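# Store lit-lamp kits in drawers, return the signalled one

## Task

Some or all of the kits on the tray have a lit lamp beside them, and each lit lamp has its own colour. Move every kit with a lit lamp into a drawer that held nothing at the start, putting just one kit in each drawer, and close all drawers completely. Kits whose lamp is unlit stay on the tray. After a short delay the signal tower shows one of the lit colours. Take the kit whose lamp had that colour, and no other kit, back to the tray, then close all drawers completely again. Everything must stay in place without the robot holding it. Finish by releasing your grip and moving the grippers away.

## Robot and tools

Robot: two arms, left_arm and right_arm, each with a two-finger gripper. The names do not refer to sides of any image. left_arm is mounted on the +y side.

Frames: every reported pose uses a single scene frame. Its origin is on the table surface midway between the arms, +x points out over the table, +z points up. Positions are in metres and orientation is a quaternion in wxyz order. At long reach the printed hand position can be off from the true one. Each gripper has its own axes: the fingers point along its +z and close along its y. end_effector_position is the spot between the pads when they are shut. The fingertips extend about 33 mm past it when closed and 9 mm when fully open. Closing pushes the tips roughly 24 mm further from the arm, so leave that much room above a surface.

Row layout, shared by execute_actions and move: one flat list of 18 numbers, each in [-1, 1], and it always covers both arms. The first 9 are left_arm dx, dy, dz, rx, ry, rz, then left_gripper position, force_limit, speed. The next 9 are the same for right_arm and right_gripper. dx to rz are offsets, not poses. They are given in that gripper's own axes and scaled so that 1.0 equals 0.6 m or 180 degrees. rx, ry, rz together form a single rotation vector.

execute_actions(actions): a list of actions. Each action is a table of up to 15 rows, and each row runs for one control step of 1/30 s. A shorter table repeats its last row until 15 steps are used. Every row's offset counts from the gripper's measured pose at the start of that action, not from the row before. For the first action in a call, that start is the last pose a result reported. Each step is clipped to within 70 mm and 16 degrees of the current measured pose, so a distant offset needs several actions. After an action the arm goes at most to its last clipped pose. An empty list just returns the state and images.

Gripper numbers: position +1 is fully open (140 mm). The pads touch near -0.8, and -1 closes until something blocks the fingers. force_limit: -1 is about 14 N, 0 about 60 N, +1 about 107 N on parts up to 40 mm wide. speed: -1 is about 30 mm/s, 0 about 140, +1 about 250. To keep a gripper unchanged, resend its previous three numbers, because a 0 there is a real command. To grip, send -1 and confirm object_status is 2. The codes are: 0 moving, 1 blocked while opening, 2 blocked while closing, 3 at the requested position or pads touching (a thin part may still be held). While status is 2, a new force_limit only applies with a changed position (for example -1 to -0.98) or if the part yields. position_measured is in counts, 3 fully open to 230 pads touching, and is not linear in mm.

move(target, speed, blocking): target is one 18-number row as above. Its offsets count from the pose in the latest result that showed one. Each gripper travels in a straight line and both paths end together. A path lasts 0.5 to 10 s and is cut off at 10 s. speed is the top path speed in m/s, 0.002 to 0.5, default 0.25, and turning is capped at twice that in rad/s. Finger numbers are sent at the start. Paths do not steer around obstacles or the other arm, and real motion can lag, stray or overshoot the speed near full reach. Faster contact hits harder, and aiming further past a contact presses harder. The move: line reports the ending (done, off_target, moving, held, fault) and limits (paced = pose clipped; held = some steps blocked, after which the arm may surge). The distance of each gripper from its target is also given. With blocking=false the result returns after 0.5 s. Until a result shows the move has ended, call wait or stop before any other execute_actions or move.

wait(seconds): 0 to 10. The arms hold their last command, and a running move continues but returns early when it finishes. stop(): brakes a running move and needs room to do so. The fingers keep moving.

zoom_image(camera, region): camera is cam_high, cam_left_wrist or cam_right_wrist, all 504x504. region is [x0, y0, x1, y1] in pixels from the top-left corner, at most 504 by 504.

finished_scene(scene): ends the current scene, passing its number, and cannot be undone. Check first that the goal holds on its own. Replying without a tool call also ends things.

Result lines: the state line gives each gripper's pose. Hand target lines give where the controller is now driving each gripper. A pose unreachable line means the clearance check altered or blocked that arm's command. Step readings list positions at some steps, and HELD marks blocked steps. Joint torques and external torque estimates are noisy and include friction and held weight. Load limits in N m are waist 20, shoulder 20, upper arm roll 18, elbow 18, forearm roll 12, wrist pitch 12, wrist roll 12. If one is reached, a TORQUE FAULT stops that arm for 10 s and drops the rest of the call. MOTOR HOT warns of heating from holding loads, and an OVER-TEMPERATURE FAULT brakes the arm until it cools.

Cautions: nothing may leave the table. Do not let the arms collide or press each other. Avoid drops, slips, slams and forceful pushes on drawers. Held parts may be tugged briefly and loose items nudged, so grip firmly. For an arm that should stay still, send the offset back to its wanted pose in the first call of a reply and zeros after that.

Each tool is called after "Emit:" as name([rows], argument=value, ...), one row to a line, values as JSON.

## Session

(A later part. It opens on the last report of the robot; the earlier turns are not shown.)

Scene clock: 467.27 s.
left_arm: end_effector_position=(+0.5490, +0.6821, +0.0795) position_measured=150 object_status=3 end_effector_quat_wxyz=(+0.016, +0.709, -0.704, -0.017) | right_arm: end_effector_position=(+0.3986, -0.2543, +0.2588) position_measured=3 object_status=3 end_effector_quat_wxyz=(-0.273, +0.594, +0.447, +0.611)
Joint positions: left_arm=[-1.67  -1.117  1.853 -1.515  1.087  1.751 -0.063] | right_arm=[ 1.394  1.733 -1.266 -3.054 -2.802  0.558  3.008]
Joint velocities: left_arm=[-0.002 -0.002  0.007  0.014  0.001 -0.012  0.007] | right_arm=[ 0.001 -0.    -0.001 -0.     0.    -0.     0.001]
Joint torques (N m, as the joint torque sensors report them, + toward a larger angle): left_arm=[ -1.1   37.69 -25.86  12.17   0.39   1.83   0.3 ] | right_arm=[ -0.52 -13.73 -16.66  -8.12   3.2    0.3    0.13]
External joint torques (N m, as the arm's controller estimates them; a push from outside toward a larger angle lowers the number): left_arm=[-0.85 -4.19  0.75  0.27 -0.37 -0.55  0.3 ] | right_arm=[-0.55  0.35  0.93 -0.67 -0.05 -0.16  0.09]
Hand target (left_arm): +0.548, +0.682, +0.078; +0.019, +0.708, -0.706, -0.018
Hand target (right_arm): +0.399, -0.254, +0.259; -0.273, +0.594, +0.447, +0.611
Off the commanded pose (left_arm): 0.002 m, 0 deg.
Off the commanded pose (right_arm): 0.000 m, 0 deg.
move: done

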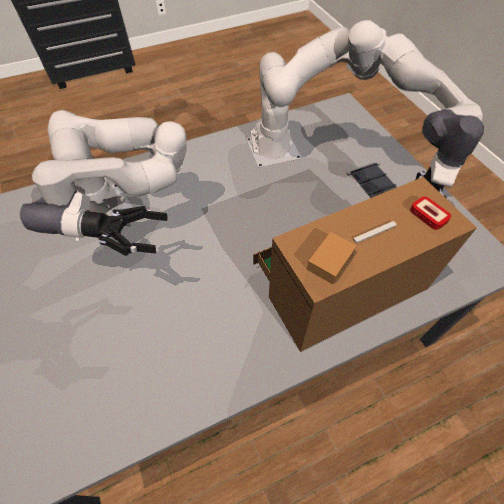

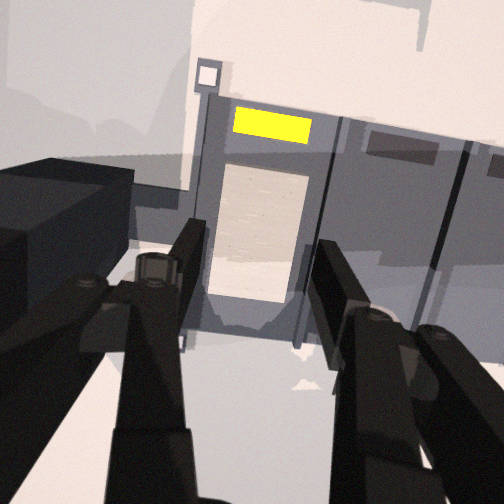

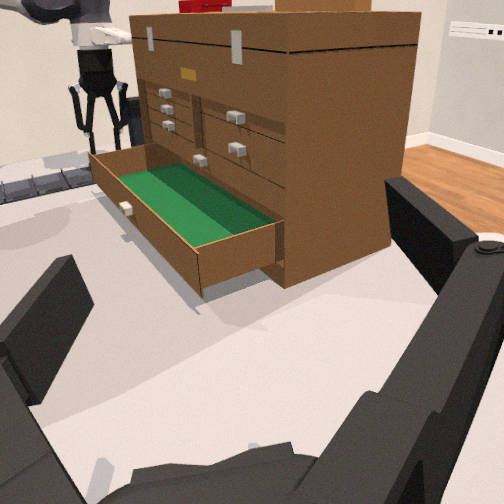

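Emit:
move(target=[0,0,0.04,0,0,0,-0.2,0,0,0,0,0,0,0,0,1,0,0], speed=0.04)

Emit:
move(target=[0,0,0,0,0,0,-1,0,0,0,0,0,0,0,0,1,0,0])

Emit:
move(target=[0,0,-0.08,0,0,0,-1,0,0,0,0,0,0,0,0,1,0,0], speed=0.1)

Scene clock: 469.97 s.
left_arm: end_effector_position=(+0.5454, +0.6832, +0.0586) position_measured=154 object_status=3 end_effector_quat_wxyz=(+0.019, +0.709, -0.705, -0.018) | right_arm: end_effector_position=(+0.3986, -0.2543, +0.2588) position_measured=3 object_status=3 end_effector_quat_wxyz=(-0.273, +0.594, +0.447, +0.611)
Joint positions: left_arm=[-1.67  -1.136  1.877 -1.527  1.103  1.776 -0.066] | right_arm=[ 1.394  1.733 -1.266 -3.054 -2.802  0.558  3.008]
Joint velocities: left_arm=[ 0.     0.001 -0.    -0.002  0.003  0.001 -0.005] | right_arm=[ 0.001 -0.    -0.     0.001  0.001 -0.     0.001]
Joint torques (N m, as the joint torque sensors report them, + toward a larger angle): left_arm=[ -1.49  36.61 -26.44  10.87   2.2    3.9   -0.14] | right_arm=[ -0.61 -13.63 -16.5   -8.28   3.19   0.34   0.13]
External joint torques (N m, as the arm's controller estimates them; a push from outside toward a larger angle lowers the number): left_arm=[-1.56 -5.67  0.26 -1.06  1.43  1.53 -0.14] | right_arm=[-0.63  0.45  1.06 -0.85 -0.05 -0.12  0.09]
Hand target (left_arm): +0.548, +0.682, +0.055; +0.016, +0.709, -0.705, -0.017
Hand target (right_arm): +0.399, -0.254, +0.259; -0.273, +0.594, +0.447, +0.611
Off the commanded pose (left_arm): 0.004 m, 0 deg.
Off the commanded pose (right_arm): 0.000 m, 0 deg.
move: off_target (left_arm)

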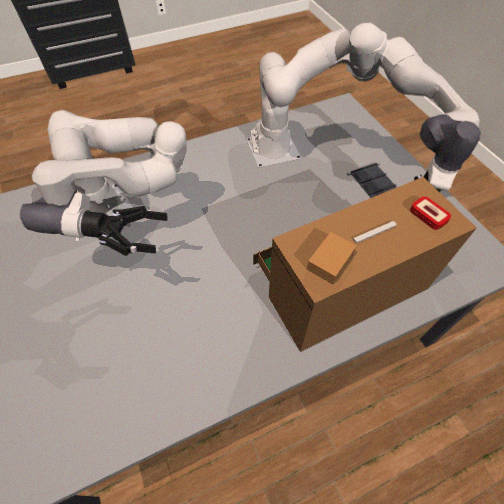

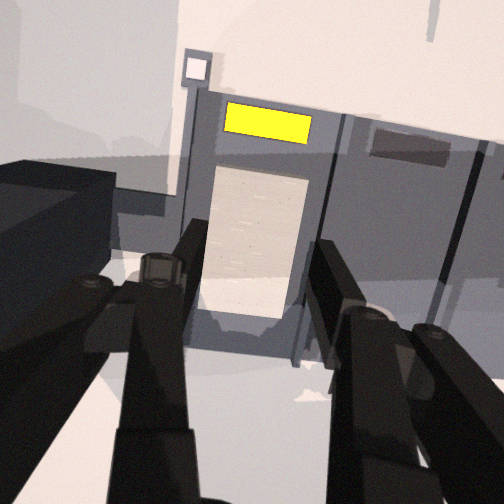

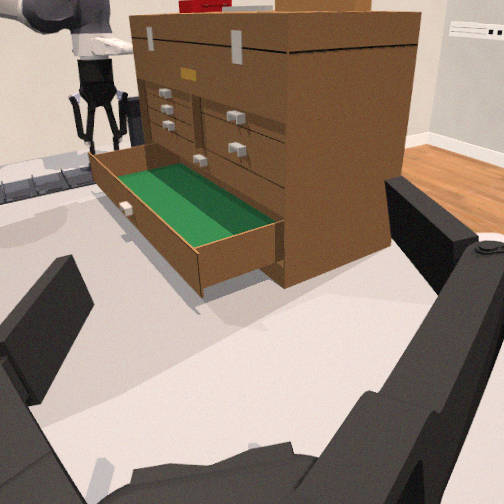

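Scene clock: 470.47 s.
left_arm: end_effector_position=(+0.5457, +0.6832, +0.0592) position_measured=175 object_status=2 end_effector_quat_wxyz=(+0.019, +0.709, -0.705, -0.018) | right_arm: end_effector_position=(+0.3986, -0.2543, +0.2588) position_measured=3 object_status=3 end_effector_quat_wxyz=(-0.273, +0.594, +0.447, +0.611)
Joint positions: left_arm=[-1.67  -1.136  1.876 -1.527  1.103  1.776 -0.066] | right_arm=[ 1.394  1.733 -1.266 -3.054 -2.802  0.558  3.008]
Joint velocities: left_arm=[ 0.001  0.001 -0.    -0.001 -0.001  0.001 -0.001] | right_arm=[-0.     0.001  0.     0.001 -0.001 -0.    -0.001]
Joint torques (N m, as the joint torque sensors report them, + toward a larger angle): left_arm=[  0.8   38.72 -27.71  11.98   0.6    2.29   0.1 ] | right_arm=[ -0.37 -13.61 -16.58  -8.02   3.19   0.3    0.14]
External joint torques (N m, as the arm's controller estimates them; a push from outside toward a larger angle lowers the number): left_arm=[ 0.6  -3.61 -1.02 -0.03 -0.18 -0.09  0.1 ] | right_arm=[-0.35  0.5   0.99 -0.55 -0.05 -0.17  0.1 ]
Hand target (left_arm): +0.545, +0.683, +0.059; +0.019, +0.709, -0.705, -0.018
Hand target (right_arm): +0.399, -0.254, +0.259; -0.273, +0.594, +0.447, +0.611
Off the commanded pose (left_arm): 0.001 m, 0 deg.
Off the commanded pose (right_arm): 0.000 m, 0 deg.
move: done

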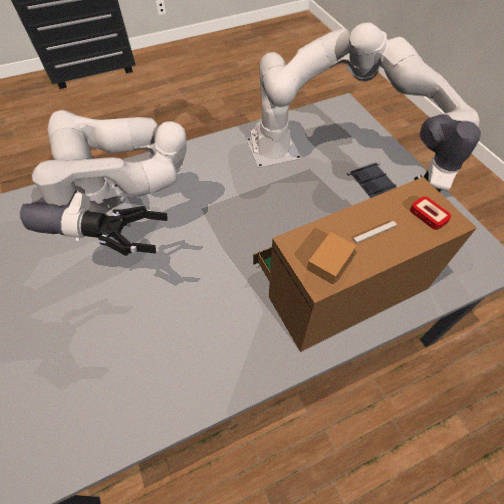

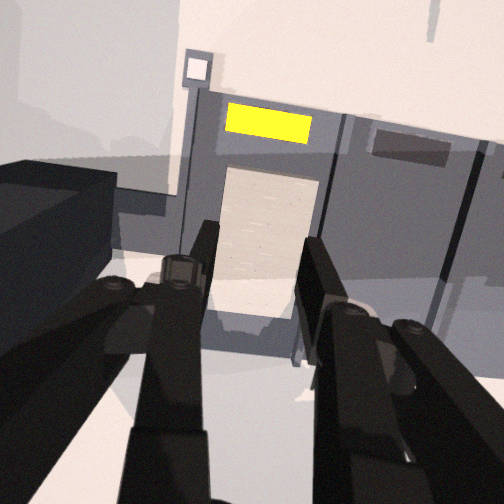

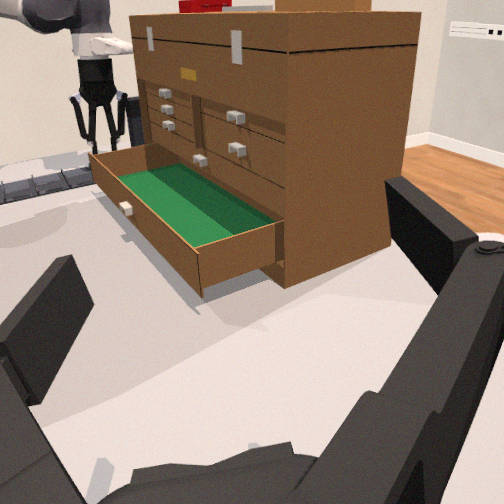

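Scene clock: 471.43 s.
left_arm: end_effector_position=(+0.5484, +0.6839, +0.1058) position_measured=175 object_status=2 end_effector_quat_wxyz=(+0.017, +0.710, -0.703, -0.019) | right_arm: end_effector_position=(+0.3986, -0.2543, +0.2588) position_measured=3 object_status=3 end_effector_quat_wxyz=(-0.273, +0.594, +0.447, +0.611)
Joint positions: left_arm=[-1.67  -1.089  1.827 -1.492  1.062  1.708 -0.052] | right_arm=[ 1.394  1.733 -1.266 -3.054 -2.802  0.558  3.008]
Joint velocities: left_arm=[-0.     0.     0.001  0.001  0.001 -0.012  0.008] | right_arm=[ 0.    -0.    -0.001  0.001  0.     0.     0.001]
Joint torques (N m, as the joint torque sensors report them, + toward a larger angle): left_arm=[  1.02  38.69 -29.08  14.05  -0.42   2.03   0.26] | right_arm=[ -0.21 -13.5  -16.68  -8.01   3.18   0.33   0.16]
External joint torques (N m, as the arm's controller estimates them; a push from outside toward a larger angle lowers the number): left_arm=[ 1.07 -2.93 -2.99  1.6  -1.2  -0.34  0.26] | right_arm=[-0.24  0.58  0.91 -0.56 -0.06 -0.13  0.12]
Hand target (left_arm): +0.548, +0.684, +0.107; +0.019, +0.709, -0.704, -0.018
Hand target (right_arm): +0.399, -0.254, +0.259; -0.273, +0.594, +0.447, +0.611
Off the commanded pose (left_arm): 0.001 m, 0 deg.
Off the commanded pose (right_arm): 0.000 m, 0 deg.
move: done

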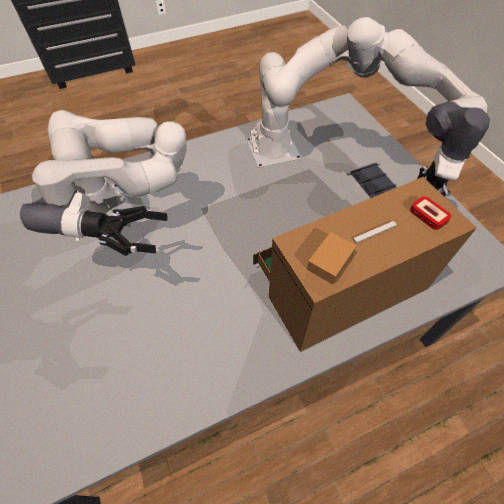

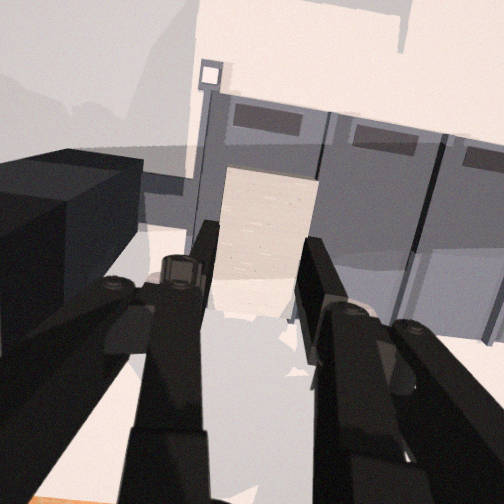

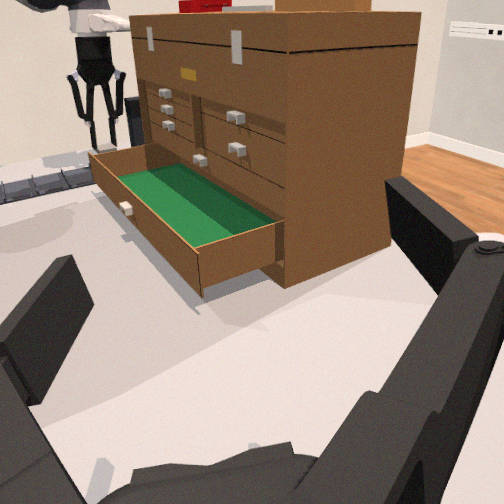

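Emit:
move(target=[0,0.16,-0.19,0,0,0,-1,0,0,0,0,0,0,0,0,1,0,0], speed=0.2)

Emit:
move(target=[0.63,-0.1,0,0.06,-0.06,0.5,-1,0,0,0,0,0,0,0,0,1,0,0])

Scene clock: 474.27 s.
left_arm: end_effector_position=(+0.4597, +0.6871, +0.2239) position_measured=175 object_status=2 end_effector_quat_wxyz=(+0.014, +0.712, -0.702, -0.022) | right_arm: end_effector_position=(+0.3986, -0.2543, +0.2588) position_measured=3 object_status=3 end_effector_quat_wxyz=(-0.273, +0.594, +0.447, +0.611)
Joint positions: left_arm=[-1.331 -0.915  1.56  -1.713  0.928  1.598 -0.029] | right_arm=[ 1.394  1.733 -1.266 -3.054 -2.802  0.558  3.008]
Joint velocities: left_arm=[ 0.001  0.    -0.003 -0.002  0.    -0.012  0.007] | right_arm=[-0.    -0.001 -0.001 -0.    -0.001 -0.    -0.001]
Joint torques (N m, as the joint torque sensors report them, + toward a larger angle): left_arm=[  2.3   26.72 -28.18  12.95  -0.35   1.94   0.31] | right_arm=[ -0.53 -13.59 -16.45  -8.16   3.23   0.31   0.15]
External joint torques (N m, as the arm's controller estimates them; a push from outside toward a larger angle lowers the number): left_arm=[ 2.38 -3.11 -2.98 -1.68 -1.17 -0.42  0.31] | right_arm=[-0.51  0.52  1.12 -0.69 -0.01 -0.16  0.11]
Hand target (left_arm): +0.458, +0.685, +0.224; +0.017, +0.710, -0.704, -0.021
Hand target (right_arm): +0.399, -0.254, +0.259; -0.273, +0.594, +0.447, +0.611
Off the commanded pose (left_arm): 0.005 m, 1 deg.
Off the commanded pose (right_arm): 0.000 m, 0 deg.
move: off_target (left_arm)

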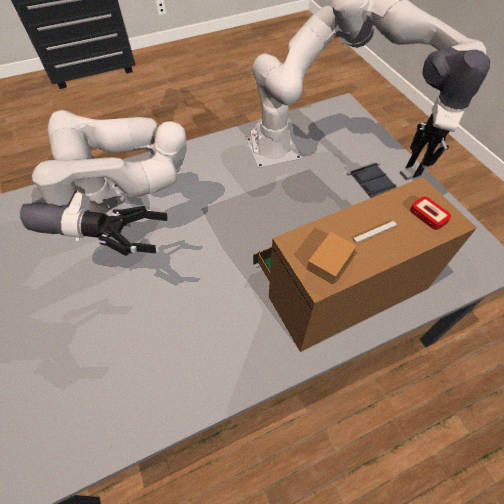

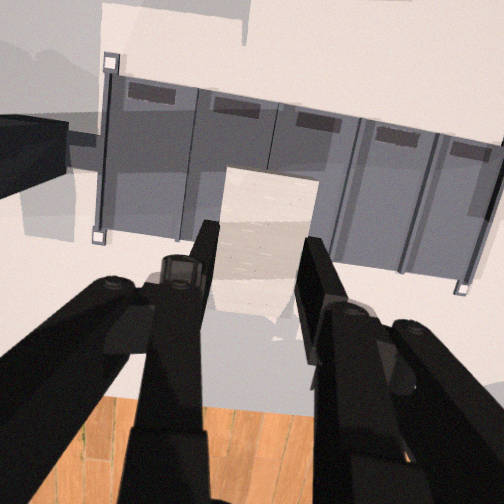

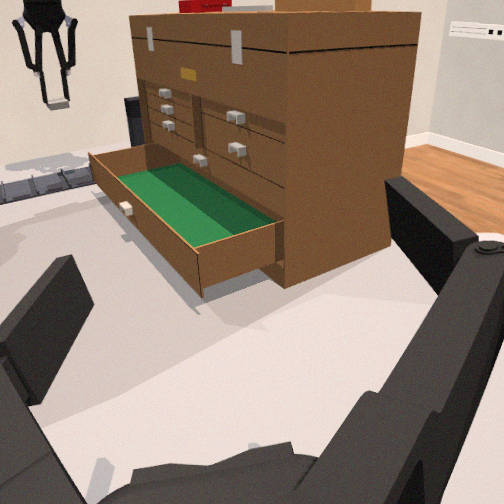

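Scene clock: 478.20 s.
left_arm: end_effector_position=(+0.5248, +0.3089, +0.2255) position_measured=175 object_status=2 end_effector_quat_wxyz=(+0.101, -0.013, +0.995, +0.000) | right_arm: end_effector_position=(+0.3986, -0.2543, +0.2588) position_measured=3 object_status=3 end_effector_quat_wxyz=(-0.273, +0.594, +0.447, +0.611)
Joint positions: left_arm=[-1.714 -1.157  1.297 -2.085  1.235  1.683  0.684] | right_arm=[ 1.394  1.733 -1.266 -3.054 -2.802  0.558  3.008]
Joint velocities: left_arm=[ 0.    -0.002  0.     0.002  0.     0.     0.031] | right_arm=[ 0.002 -0.001  0.001 -0.001  0.    -0.     0.001]
Joint torques (N m, as the joint torque sensors report them, + toward a larger angle): left_arm=[ -1.63  21.05 -29.86  12.69   1.91   2.73   0.37] | right_arm=[ -0.22 -13.68 -16.54  -8.2    3.21   0.29   0.14]
External joint torques (N m, as the arm's controller estimates them; a push from outside toward a larger angle lowers the number): left_arm=[-1.76 -1.9  -1.67  1.48  0.79  0.01  0.38] | right_arm=[-0.27  0.42  1.02 -0.74 -0.03 -0.17  0.1 ]
Hand target (left_arm): +0.527, +0.309, +0.226; +0.103, -0.007, +0.995, +0.001
Hand target (right_arm): +0.399, -0.254, +0.259; -0.273, +0.594, +0.447, +0.611
Off the commanded pose (left_arm): 0.009 m, 2 deg.
Off the commanded pose (right_arm): 0.000 m, 0 deg.
move: off_target (left_arm)

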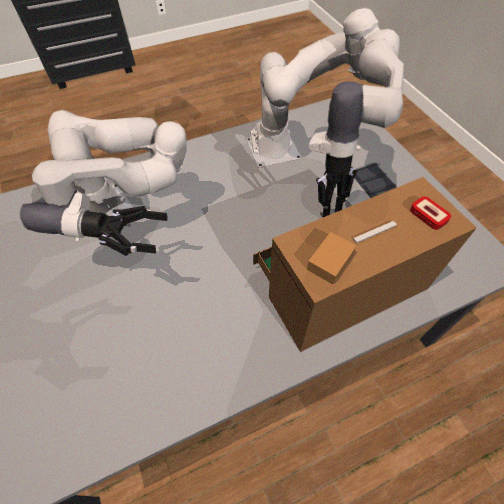

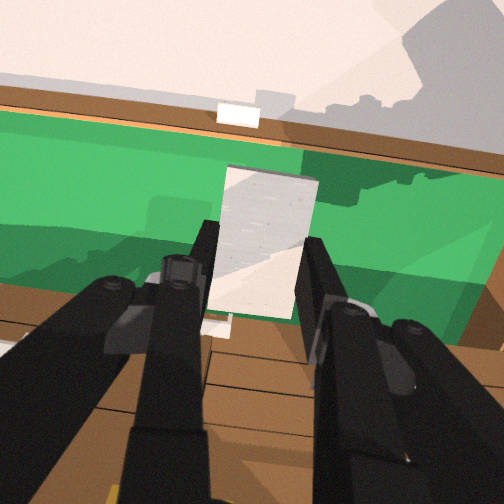

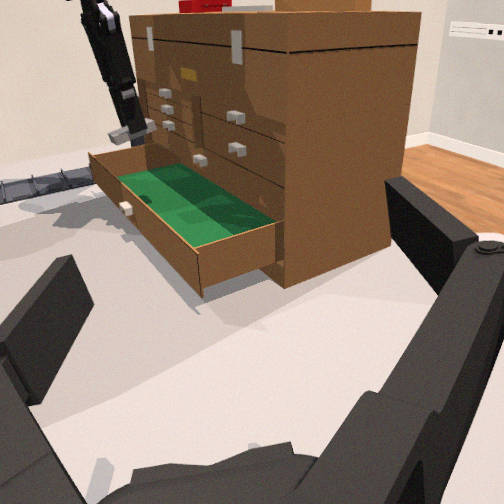

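Emit:
move(target=[-0.02,0.045,0.132,0,0,0,-1,0,0,0,0,0,0,0,0,1,0,0], speed=0.1)

Emit:
move(target=[0.004,0,0.05,0,0,0,-1,0,0,0,0,0,0,0,0,1,0,0], speed=0.04)

Emit:
zoom_image(camera="cam_right_wrist", region=[70,70,230,230])

Scene clock: 481.43 s.
left_arm: end_effector_position=(+0.5488, +0.3371, +0.1482) position_measured=175 object_status=2 end_effector_quat_wxyz=(+0.097, -0.016, +0.995, +0.003) | right_arm: end_effector_position=(+0.3986, -0.2543, +0.2588) position_measured=3 object_status=3 end_effector_quat_wxyz=(-0.273, +0.594, +0.447, +0.611)
Joint positions: left_arm=[-1.728 -1.224  1.457 -2.084  1.363  1.772  0.708] | right_arm=[ 1.394  1.733 -1.266 -3.054 -2.802  0.558  3.008]
Joint velocities: left_arm=[-0.001  0.    -0.001  0.     0.004  0.007  0.004] | right_arm=[-0.    -0.001  0.002 -0.     0.001  0.001 -0.   ]
Joint torques (N m, as the joint torque sensors report them, + toward a larger angle): left_arm=[ -1.7   22.65 -31.33   9.41   1.95   3.14   0.18] | right_arm=[ -0.5  -13.79 -16.64  -8.21   3.19   0.34   0.13]
External joint torques (N m, as the arm's controller estimates them; a push from outside toward a larger angle lowers the number): left_arm=[-1.69 -3.26 -1.43  0.57  0.89  0.42  0.18] | right_arm=[-0.49  0.31  0.9  -0.71 -0.05 -0.13  0.1 ]
Hand target (left_arm): +0.552, +0.336, +0.149; +0.101, -0.013, +0.995, +0.002
Hand target (right_arm): +0.399, -0.254, +0.259; -0.273, +0.594, +0.447, +0.611
Off the commanded pose (left_arm): 0.004 m, 1 deg.
Off the commanded pose (right_arm): 0.000 m, 0 deg.
move: off_target (left_arm)

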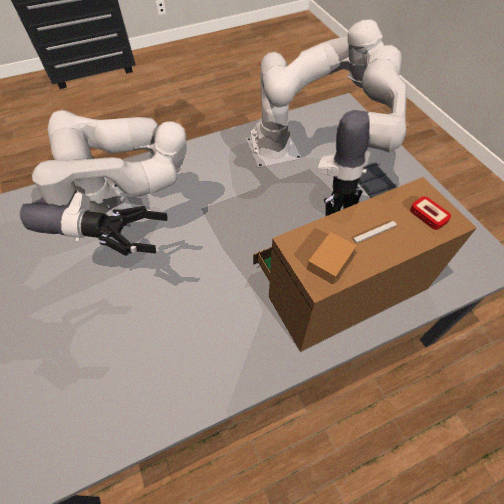

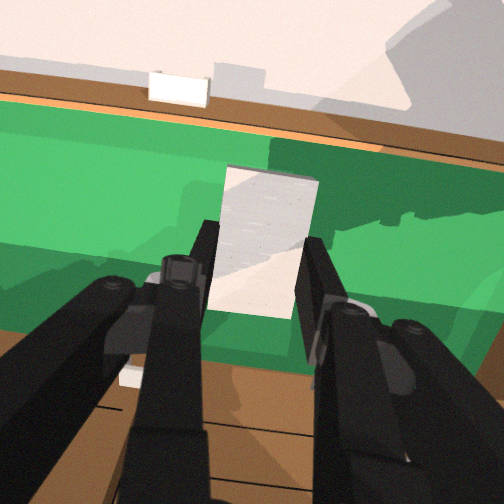

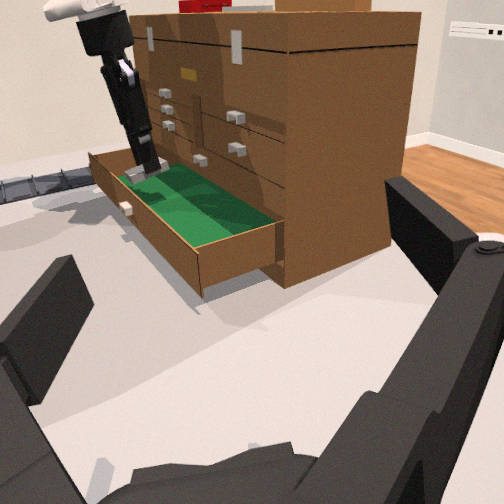

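Scene clock: 482.50 s.
left_arm: end_effector_position=(+0.5512, +0.3397, +0.1183) position_measured=175 object_status=2 end_effector_quat_wxyz=(+0.095, -0.016, +0.995, +0.004) | right_arm: end_effector_position=(+0.3986, -0.2543, +0.2588) position_measured=3 object_status=3 end_effector_quat_wxyz=(-0.273, +0.594, +0.447, +0.611)
Joint positions: left_arm=[-1.739 -1.242  1.515 -2.09   1.406  1.806  0.7  ] | right_arm=[ 1.394  1.733 -1.266 -3.054 -2.802  0.558  3.008]
Joint velocities: left_arm=[-0.001  0.001  0.001 -0.001  0.005  0.01  -0.005] | right_arm=[-0.     0.001 -0.001  0.001  0.    -0.    -0.003]
Joint torques (N m, as the joint torque sensors report them, + toward a larger angle): left_arm=[ -1.19  24.16 -31.21   6.45   1.92   3.28  -0.02] | right_arm=[ -0.62 -13.65 -16.66  -8.18   3.2    0.31   0.11]
External joint torques (N m, as the arm's controller estimates them; a push from outside toward a larger angle lowers the number): left_arm=[-1.18 -2.38 -1.15 -1.63  0.89  0.59 -0.01] | right_arm=[-0.68  0.42  0.93 -0.72 -0.05 -0.15  0.07]
Hand target (left_arm): +0.552, +0.337, +0.118; +0.098, -0.015, +0.995, +0.003
Hand target (right_arm): +0.399, -0.254, +0.259; -0.273, +0.594, +0.447, +0.611
Off the commanded pose (left_arm): 0.003 m, 0 deg.
Off the commanded pose (right_arm): 0.000 m, 0 deg.
move: done

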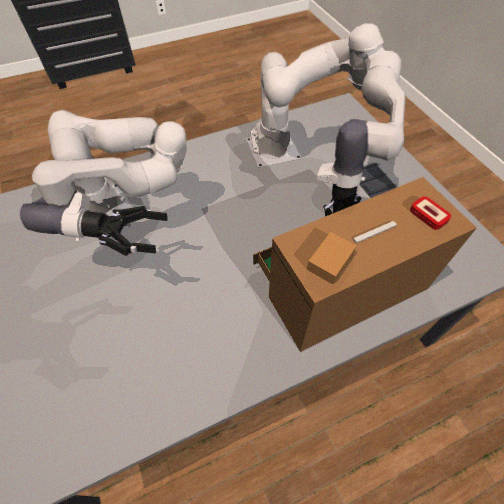

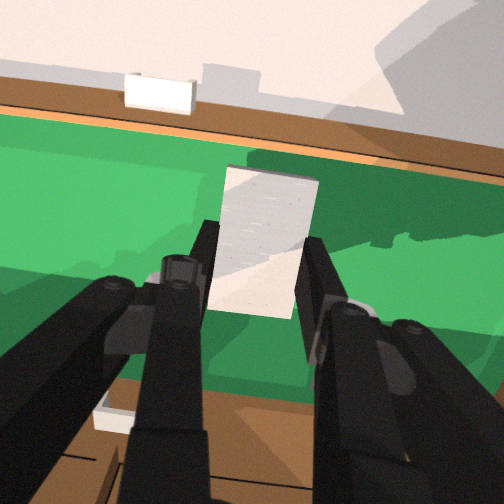

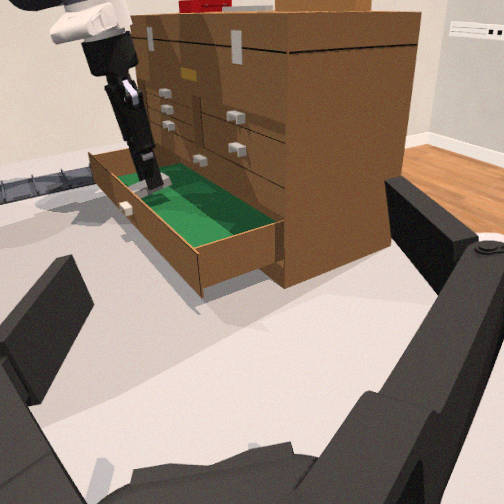

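Region (70, 70, 230, 230) of cam_right_wrist's 504x504 image, scaled by 3.150, with more detail than that image has.

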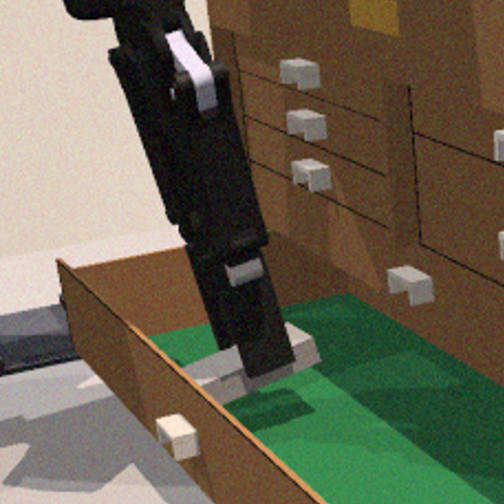

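Emit:
move(target=[0.008,0,0.021,0,0.015,0,-1,0,0,0,0,0,0,0,0,1,0,0], speed=0.03)

Emit:
move(target=[0,0,0,0,0,0,-0.17,0,-0.5,0,0,0,0,0,0,1,0,0])

Emit:
move(target=[0.02,0,-0.105,0,0,0,-0.17,0,0,0,0,0,0,0,0,1,0,0], speed=0.1)

Emit:
move(target=[0.165,-0.085,-0.025,0,-0.21,0,-1,0,0,0,0,0,0,0,0,1,0,0])

Scene clock: 485.97 s.
left_arm: end_effector_position=(+0.5496, +0.3402, +0.1058) position_measured=175 object_status=2 end_effector_quat_wxyz=(+0.074, -0.018, +0.997, +0.005) | right_arm: end_effector_position=(+0.3986, -0.2543, +0.2588) position_measured=3 object_status=3 end_effector_quat_wxyz=(-0.273, +0.594, +0.447, +0.611)
Joint positions: left_arm=[-1.769 -1.246  1.541 -2.057  1.387  1.789  0.71 ] | right_arm=[ 1.394  1.733 -1.266 -3.054 -2.802  0.558  3.008]
Joint velocities: left_arm=[-0.002  0.001  0.002  0.004 -0.005 -0.008  0.01 ] | right_arm=[ 0.     0.001 -0.001  0.001 -0.     0.001 -0.001]
Joint torques (N m, as the joint torque sensors report them, + toward a larger angle): left_arm=[ -1.15  23.7  -31.72   9.22  -0.11   2.43   0.25] | right_arm=[ -0.52 -13.6  -16.78  -8.32   3.2    0.33   0.11]
External joint torques (N m, as the arm's controller estimates them; a push from outside toward a larger angle lowers the number): left_arm=[-1.03 -3.98 -1.35  1.44 -1.1  -0.23  0.26] | right_arm=[-0.54  0.46  0.8  -0.84 -0.05 -0.13  0.07]
Hand target (left_arm): +0.549, +0.339, +0.105; +0.071, -0.015, +0.997, +0.004
Hand target (right_arm): +0.399, -0.254, +0.259; -0.273, +0.594, +0.447, +0.611
Off the commanded pose (left_arm): 0.001 m, 0 deg.
Off the commanded pose (right_arm): 0.000 m, 0 deg.
move: done

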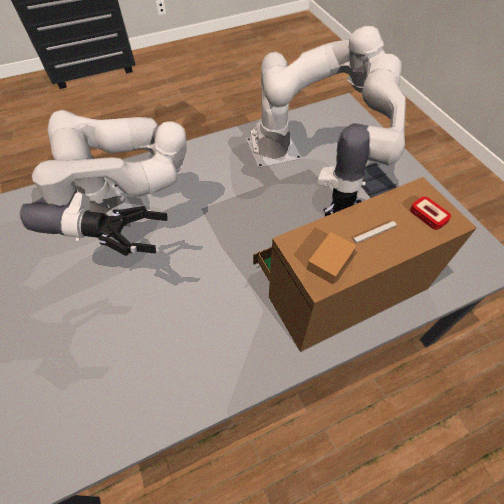

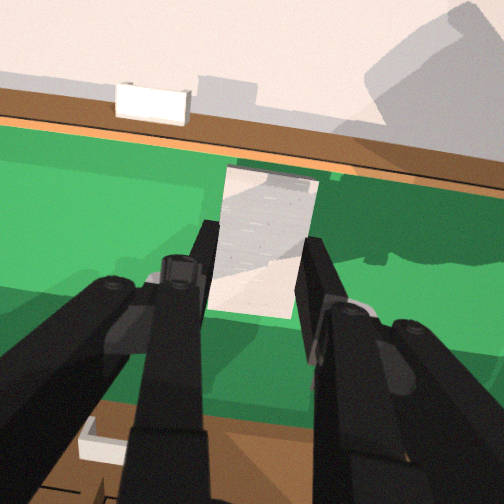

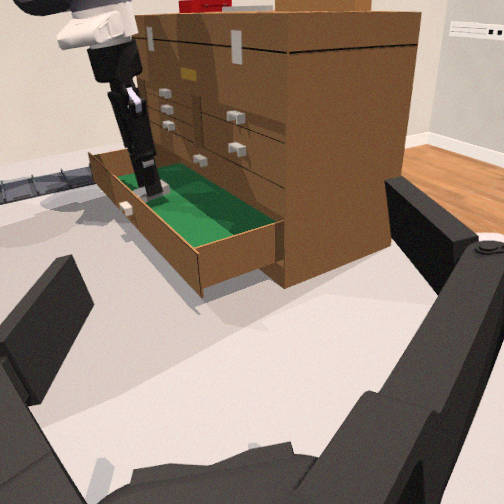

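Scene clock: 486.47 s.
left_arm: end_effector_position=(+0.5496, +0.3402, +0.1058) position_measured=150 object_status=3 end_effector_quat_wxyz=(+0.074, -0.018, +0.997, +0.005) | right_arm: end_effector_position=(+0.3986, -0.2543, +0.2588) position_measured=3 object_status=3 end_effector_quat_wxyz=(-0.273, +0.594, +0.447, +0.611)
Joint positions: left_arm=[-1.769 -1.246  1.541 -2.057  1.387  1.789  0.71 ] | right_arm=[ 1.394  1.733 -1.266 -3.054 -2.802  0.558  3.008]
Joint velocities: left_arm=[-0.001  0.     0.001 -0.001  0.    -0.001 -0.   ] | right_arm=[-0.001  0.001 -0.001 -0.     0.001  0.    -0.   ]
Joint torques (N m, as the joint torque sensors report them, + toward a larger angle): left_arm=[  0.11  25.19 -31.56   7.18   0.89   2.66   0.07] | right_arm=[ -0.38 -13.69 -16.59  -8.03   3.21   0.31   0.15]
External joint torques (N m, as the arm's controller estimates them; a push from outside toward a larger angle lowers the number): left_arm=[ 0.18 -2.39 -1.31 -0.66 -0.1   0.01  0.07] | right_arm=[-0.33  0.37  1.   -0.52 -0.04 -0.16  0.11]
Hand target (left_arm): +0.550, +0.340, +0.106; +0.074, -0.018, +0.997, +0.005
Hand target (right_arm): +0.399, -0.254, +0.259; -0.273, +0.594, +0.447, +0.611
Off the commanded pose (left_arm): 0.000 m, 0 deg.
Off the commanded pose (right_arm): 0.000 m, 0 deg.
move: done

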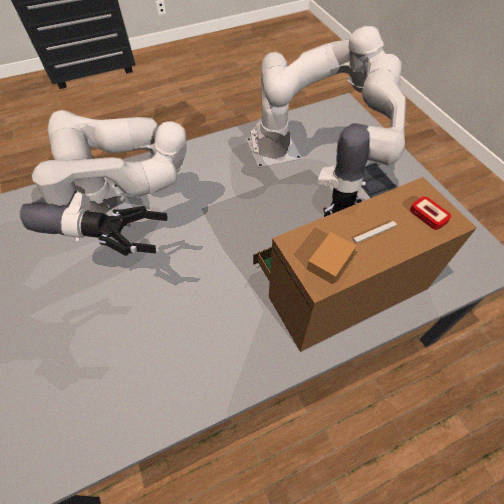

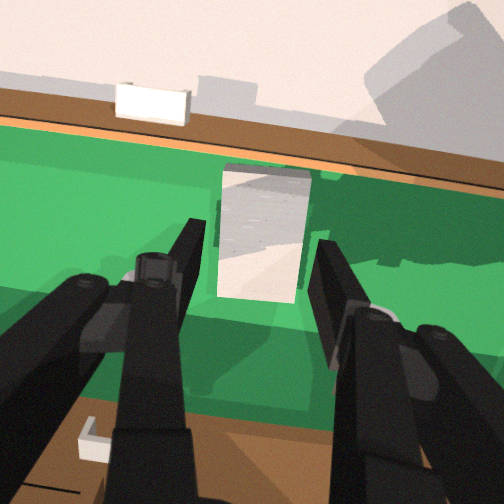

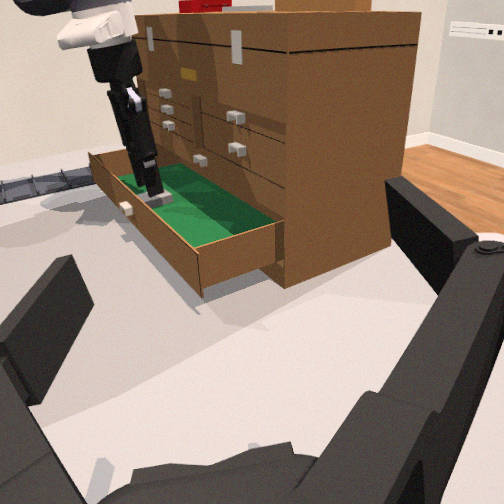

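Scene clock: 487.60 s.
left_arm: end_effector_position=(+0.5311, +0.3395, +0.1668) position_measured=150 object_status=3 end_effector_quat_wxyz=(+0.077, -0.020, +0.997, +0.003) | right_arm: end_effector_position=(+0.3986, -0.2543, +0.2588) position_measured=3 object_status=3 end_effector_quat_wxyz=(-0.273, +0.594, +0.447, +0.611)
Joint positions: left_arm=[-1.708 -1.203  1.41  -2.084  1.292  1.716  0.714] | right_arm=[ 1.394  1.733 -1.266 -3.054 -2.802  0.558  3.008]
Joint velocities: left_arm=[-0.     0.    -0.001  0.001 -0.001 -0.01   0.002] | right_arm=[-0.001  0.002 -0.001 -0.    -0.001 -0.001 -0.001]
Joint torques (N m, as the joint torque sensors report them, + toward a larger angle): left_arm=[  1.99  23.09 -31.45   7.91  -0.06   2.12   0.33] | right_arm=[ -0.54 -13.67 -16.63  -8.37   3.25   0.3    0.13]
External joint torques (N m, as the arm's controller estimates them; a push from outside toward a larger angle lowers the number): left_arm=[ 1.99 -2.02 -2.04 -1.68 -1.09 -0.56  0.34] | right_arm=[-0.53  0.39  0.94 -0.88  0.01 -0.16  0.09]
Hand target (left_arm): +0.529, +0.340, +0.167; +0.074, -0.018, +0.997, +0.004
Hand target (right_arm): +0.399, -0.254, +0.259; -0.273, +0.594, +0.447, +0.611
Off the commanded pose (left_arm): 0.003 m, 0 deg.
Off the commanded pose (right_arm): 0.000 m, 0 deg.
move: done

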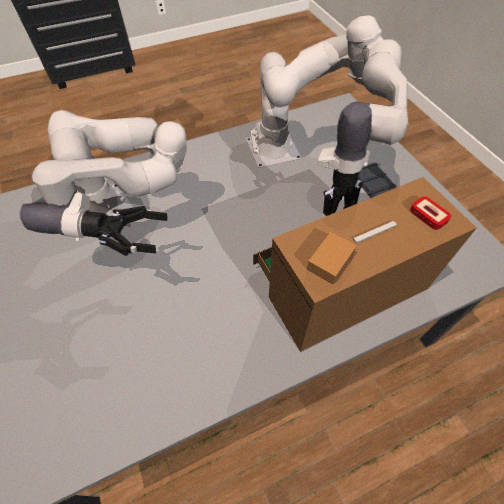

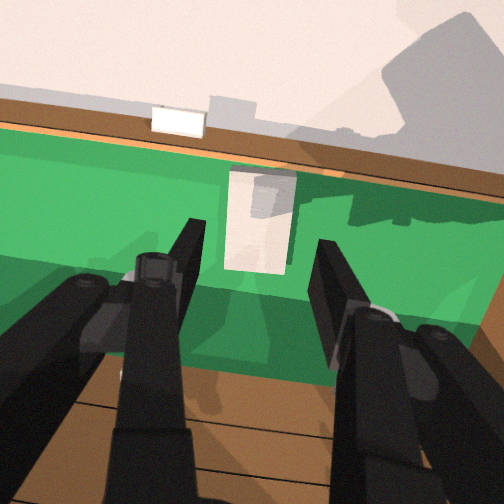

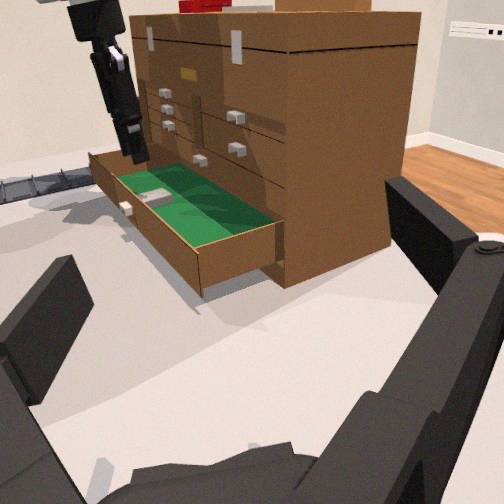

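Scene clock: 489.87 s.
left_arm: end_effector_position=(+0.4351, +0.2889, +0.1685) position_measured=233 object_status=3 end_effector_quat_wxyz=(+0.397, -0.017, +0.918, +0.010) | right_arm: end_effector_position=(+0.3986, -0.2543, +0.2588) position_measured=3 object_status=3 end_effector_quat_wxyz=(-0.273, +0.594, +0.447, +0.611)
Joint positions: left_arm=[-1.236 -1.362  1.35  -2.922  2.128  1.95   0.152] | right_arm=[ 1.394  1.733 -1.266 -3.054 -2.802  0.558  3.008]
Joint velocities: left_arm=[-0.    -0.    -0.     0.     0.001 -0.004 -0.03 ] | right_arm=[-0.    -0.     0.002  0.001 -0.001 -0.     0.001]
Joint torques (N m, as the joint torque sensors report them, + toward a larger angle): left_arm=[ -1.63   8.76 -19.53   6.35   2.48   1.63  -0.06] | right_arm=[ -0.55 -13.77 -16.55  -8.1    3.2    0.32   0.13]
External joint torques (N m, as the arm's controller estimates them; a push from outside toward a larger angle lowers the number): left_arm=[-1.61 -2.47 -0.22 -0.93  1.   -0.34 -0.04] | right_arm=[-0.55  0.33  0.96 -0.64 -0.02 -0.14  0.09]
Hand target (left_arm): +0.434, +0.288, +0.168; +0.397, -0.021, +0.917, +0.008
Hand target (right_arm): +0.399, -0.254, +0.259; -0.273, +0.594, +0.447, +0.611
Off the commanded pose (left_arm): 0.005 m, 0 deg.
Off the commanded pose (right_arm): 0.000 m, 0 deg.
move: off_target (left_arm)

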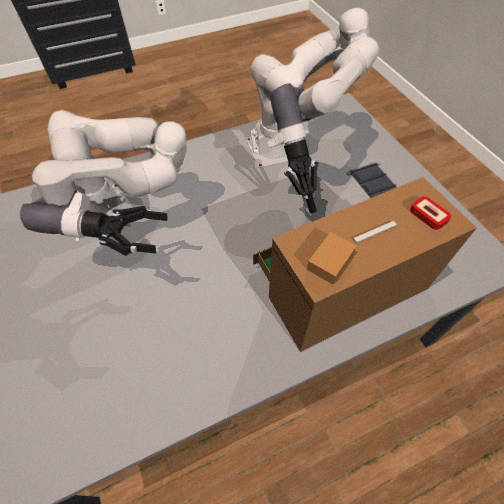

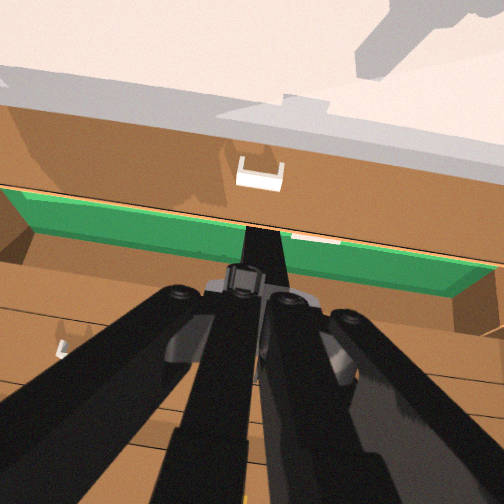

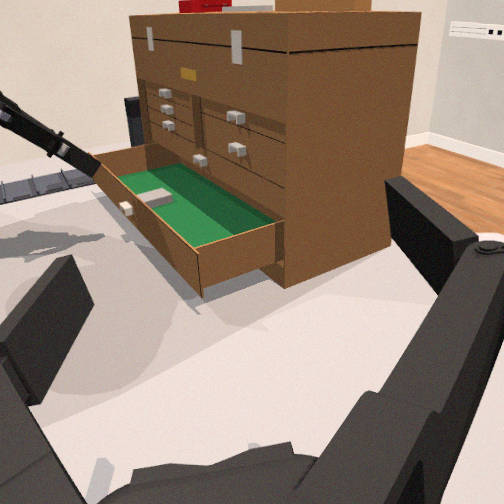

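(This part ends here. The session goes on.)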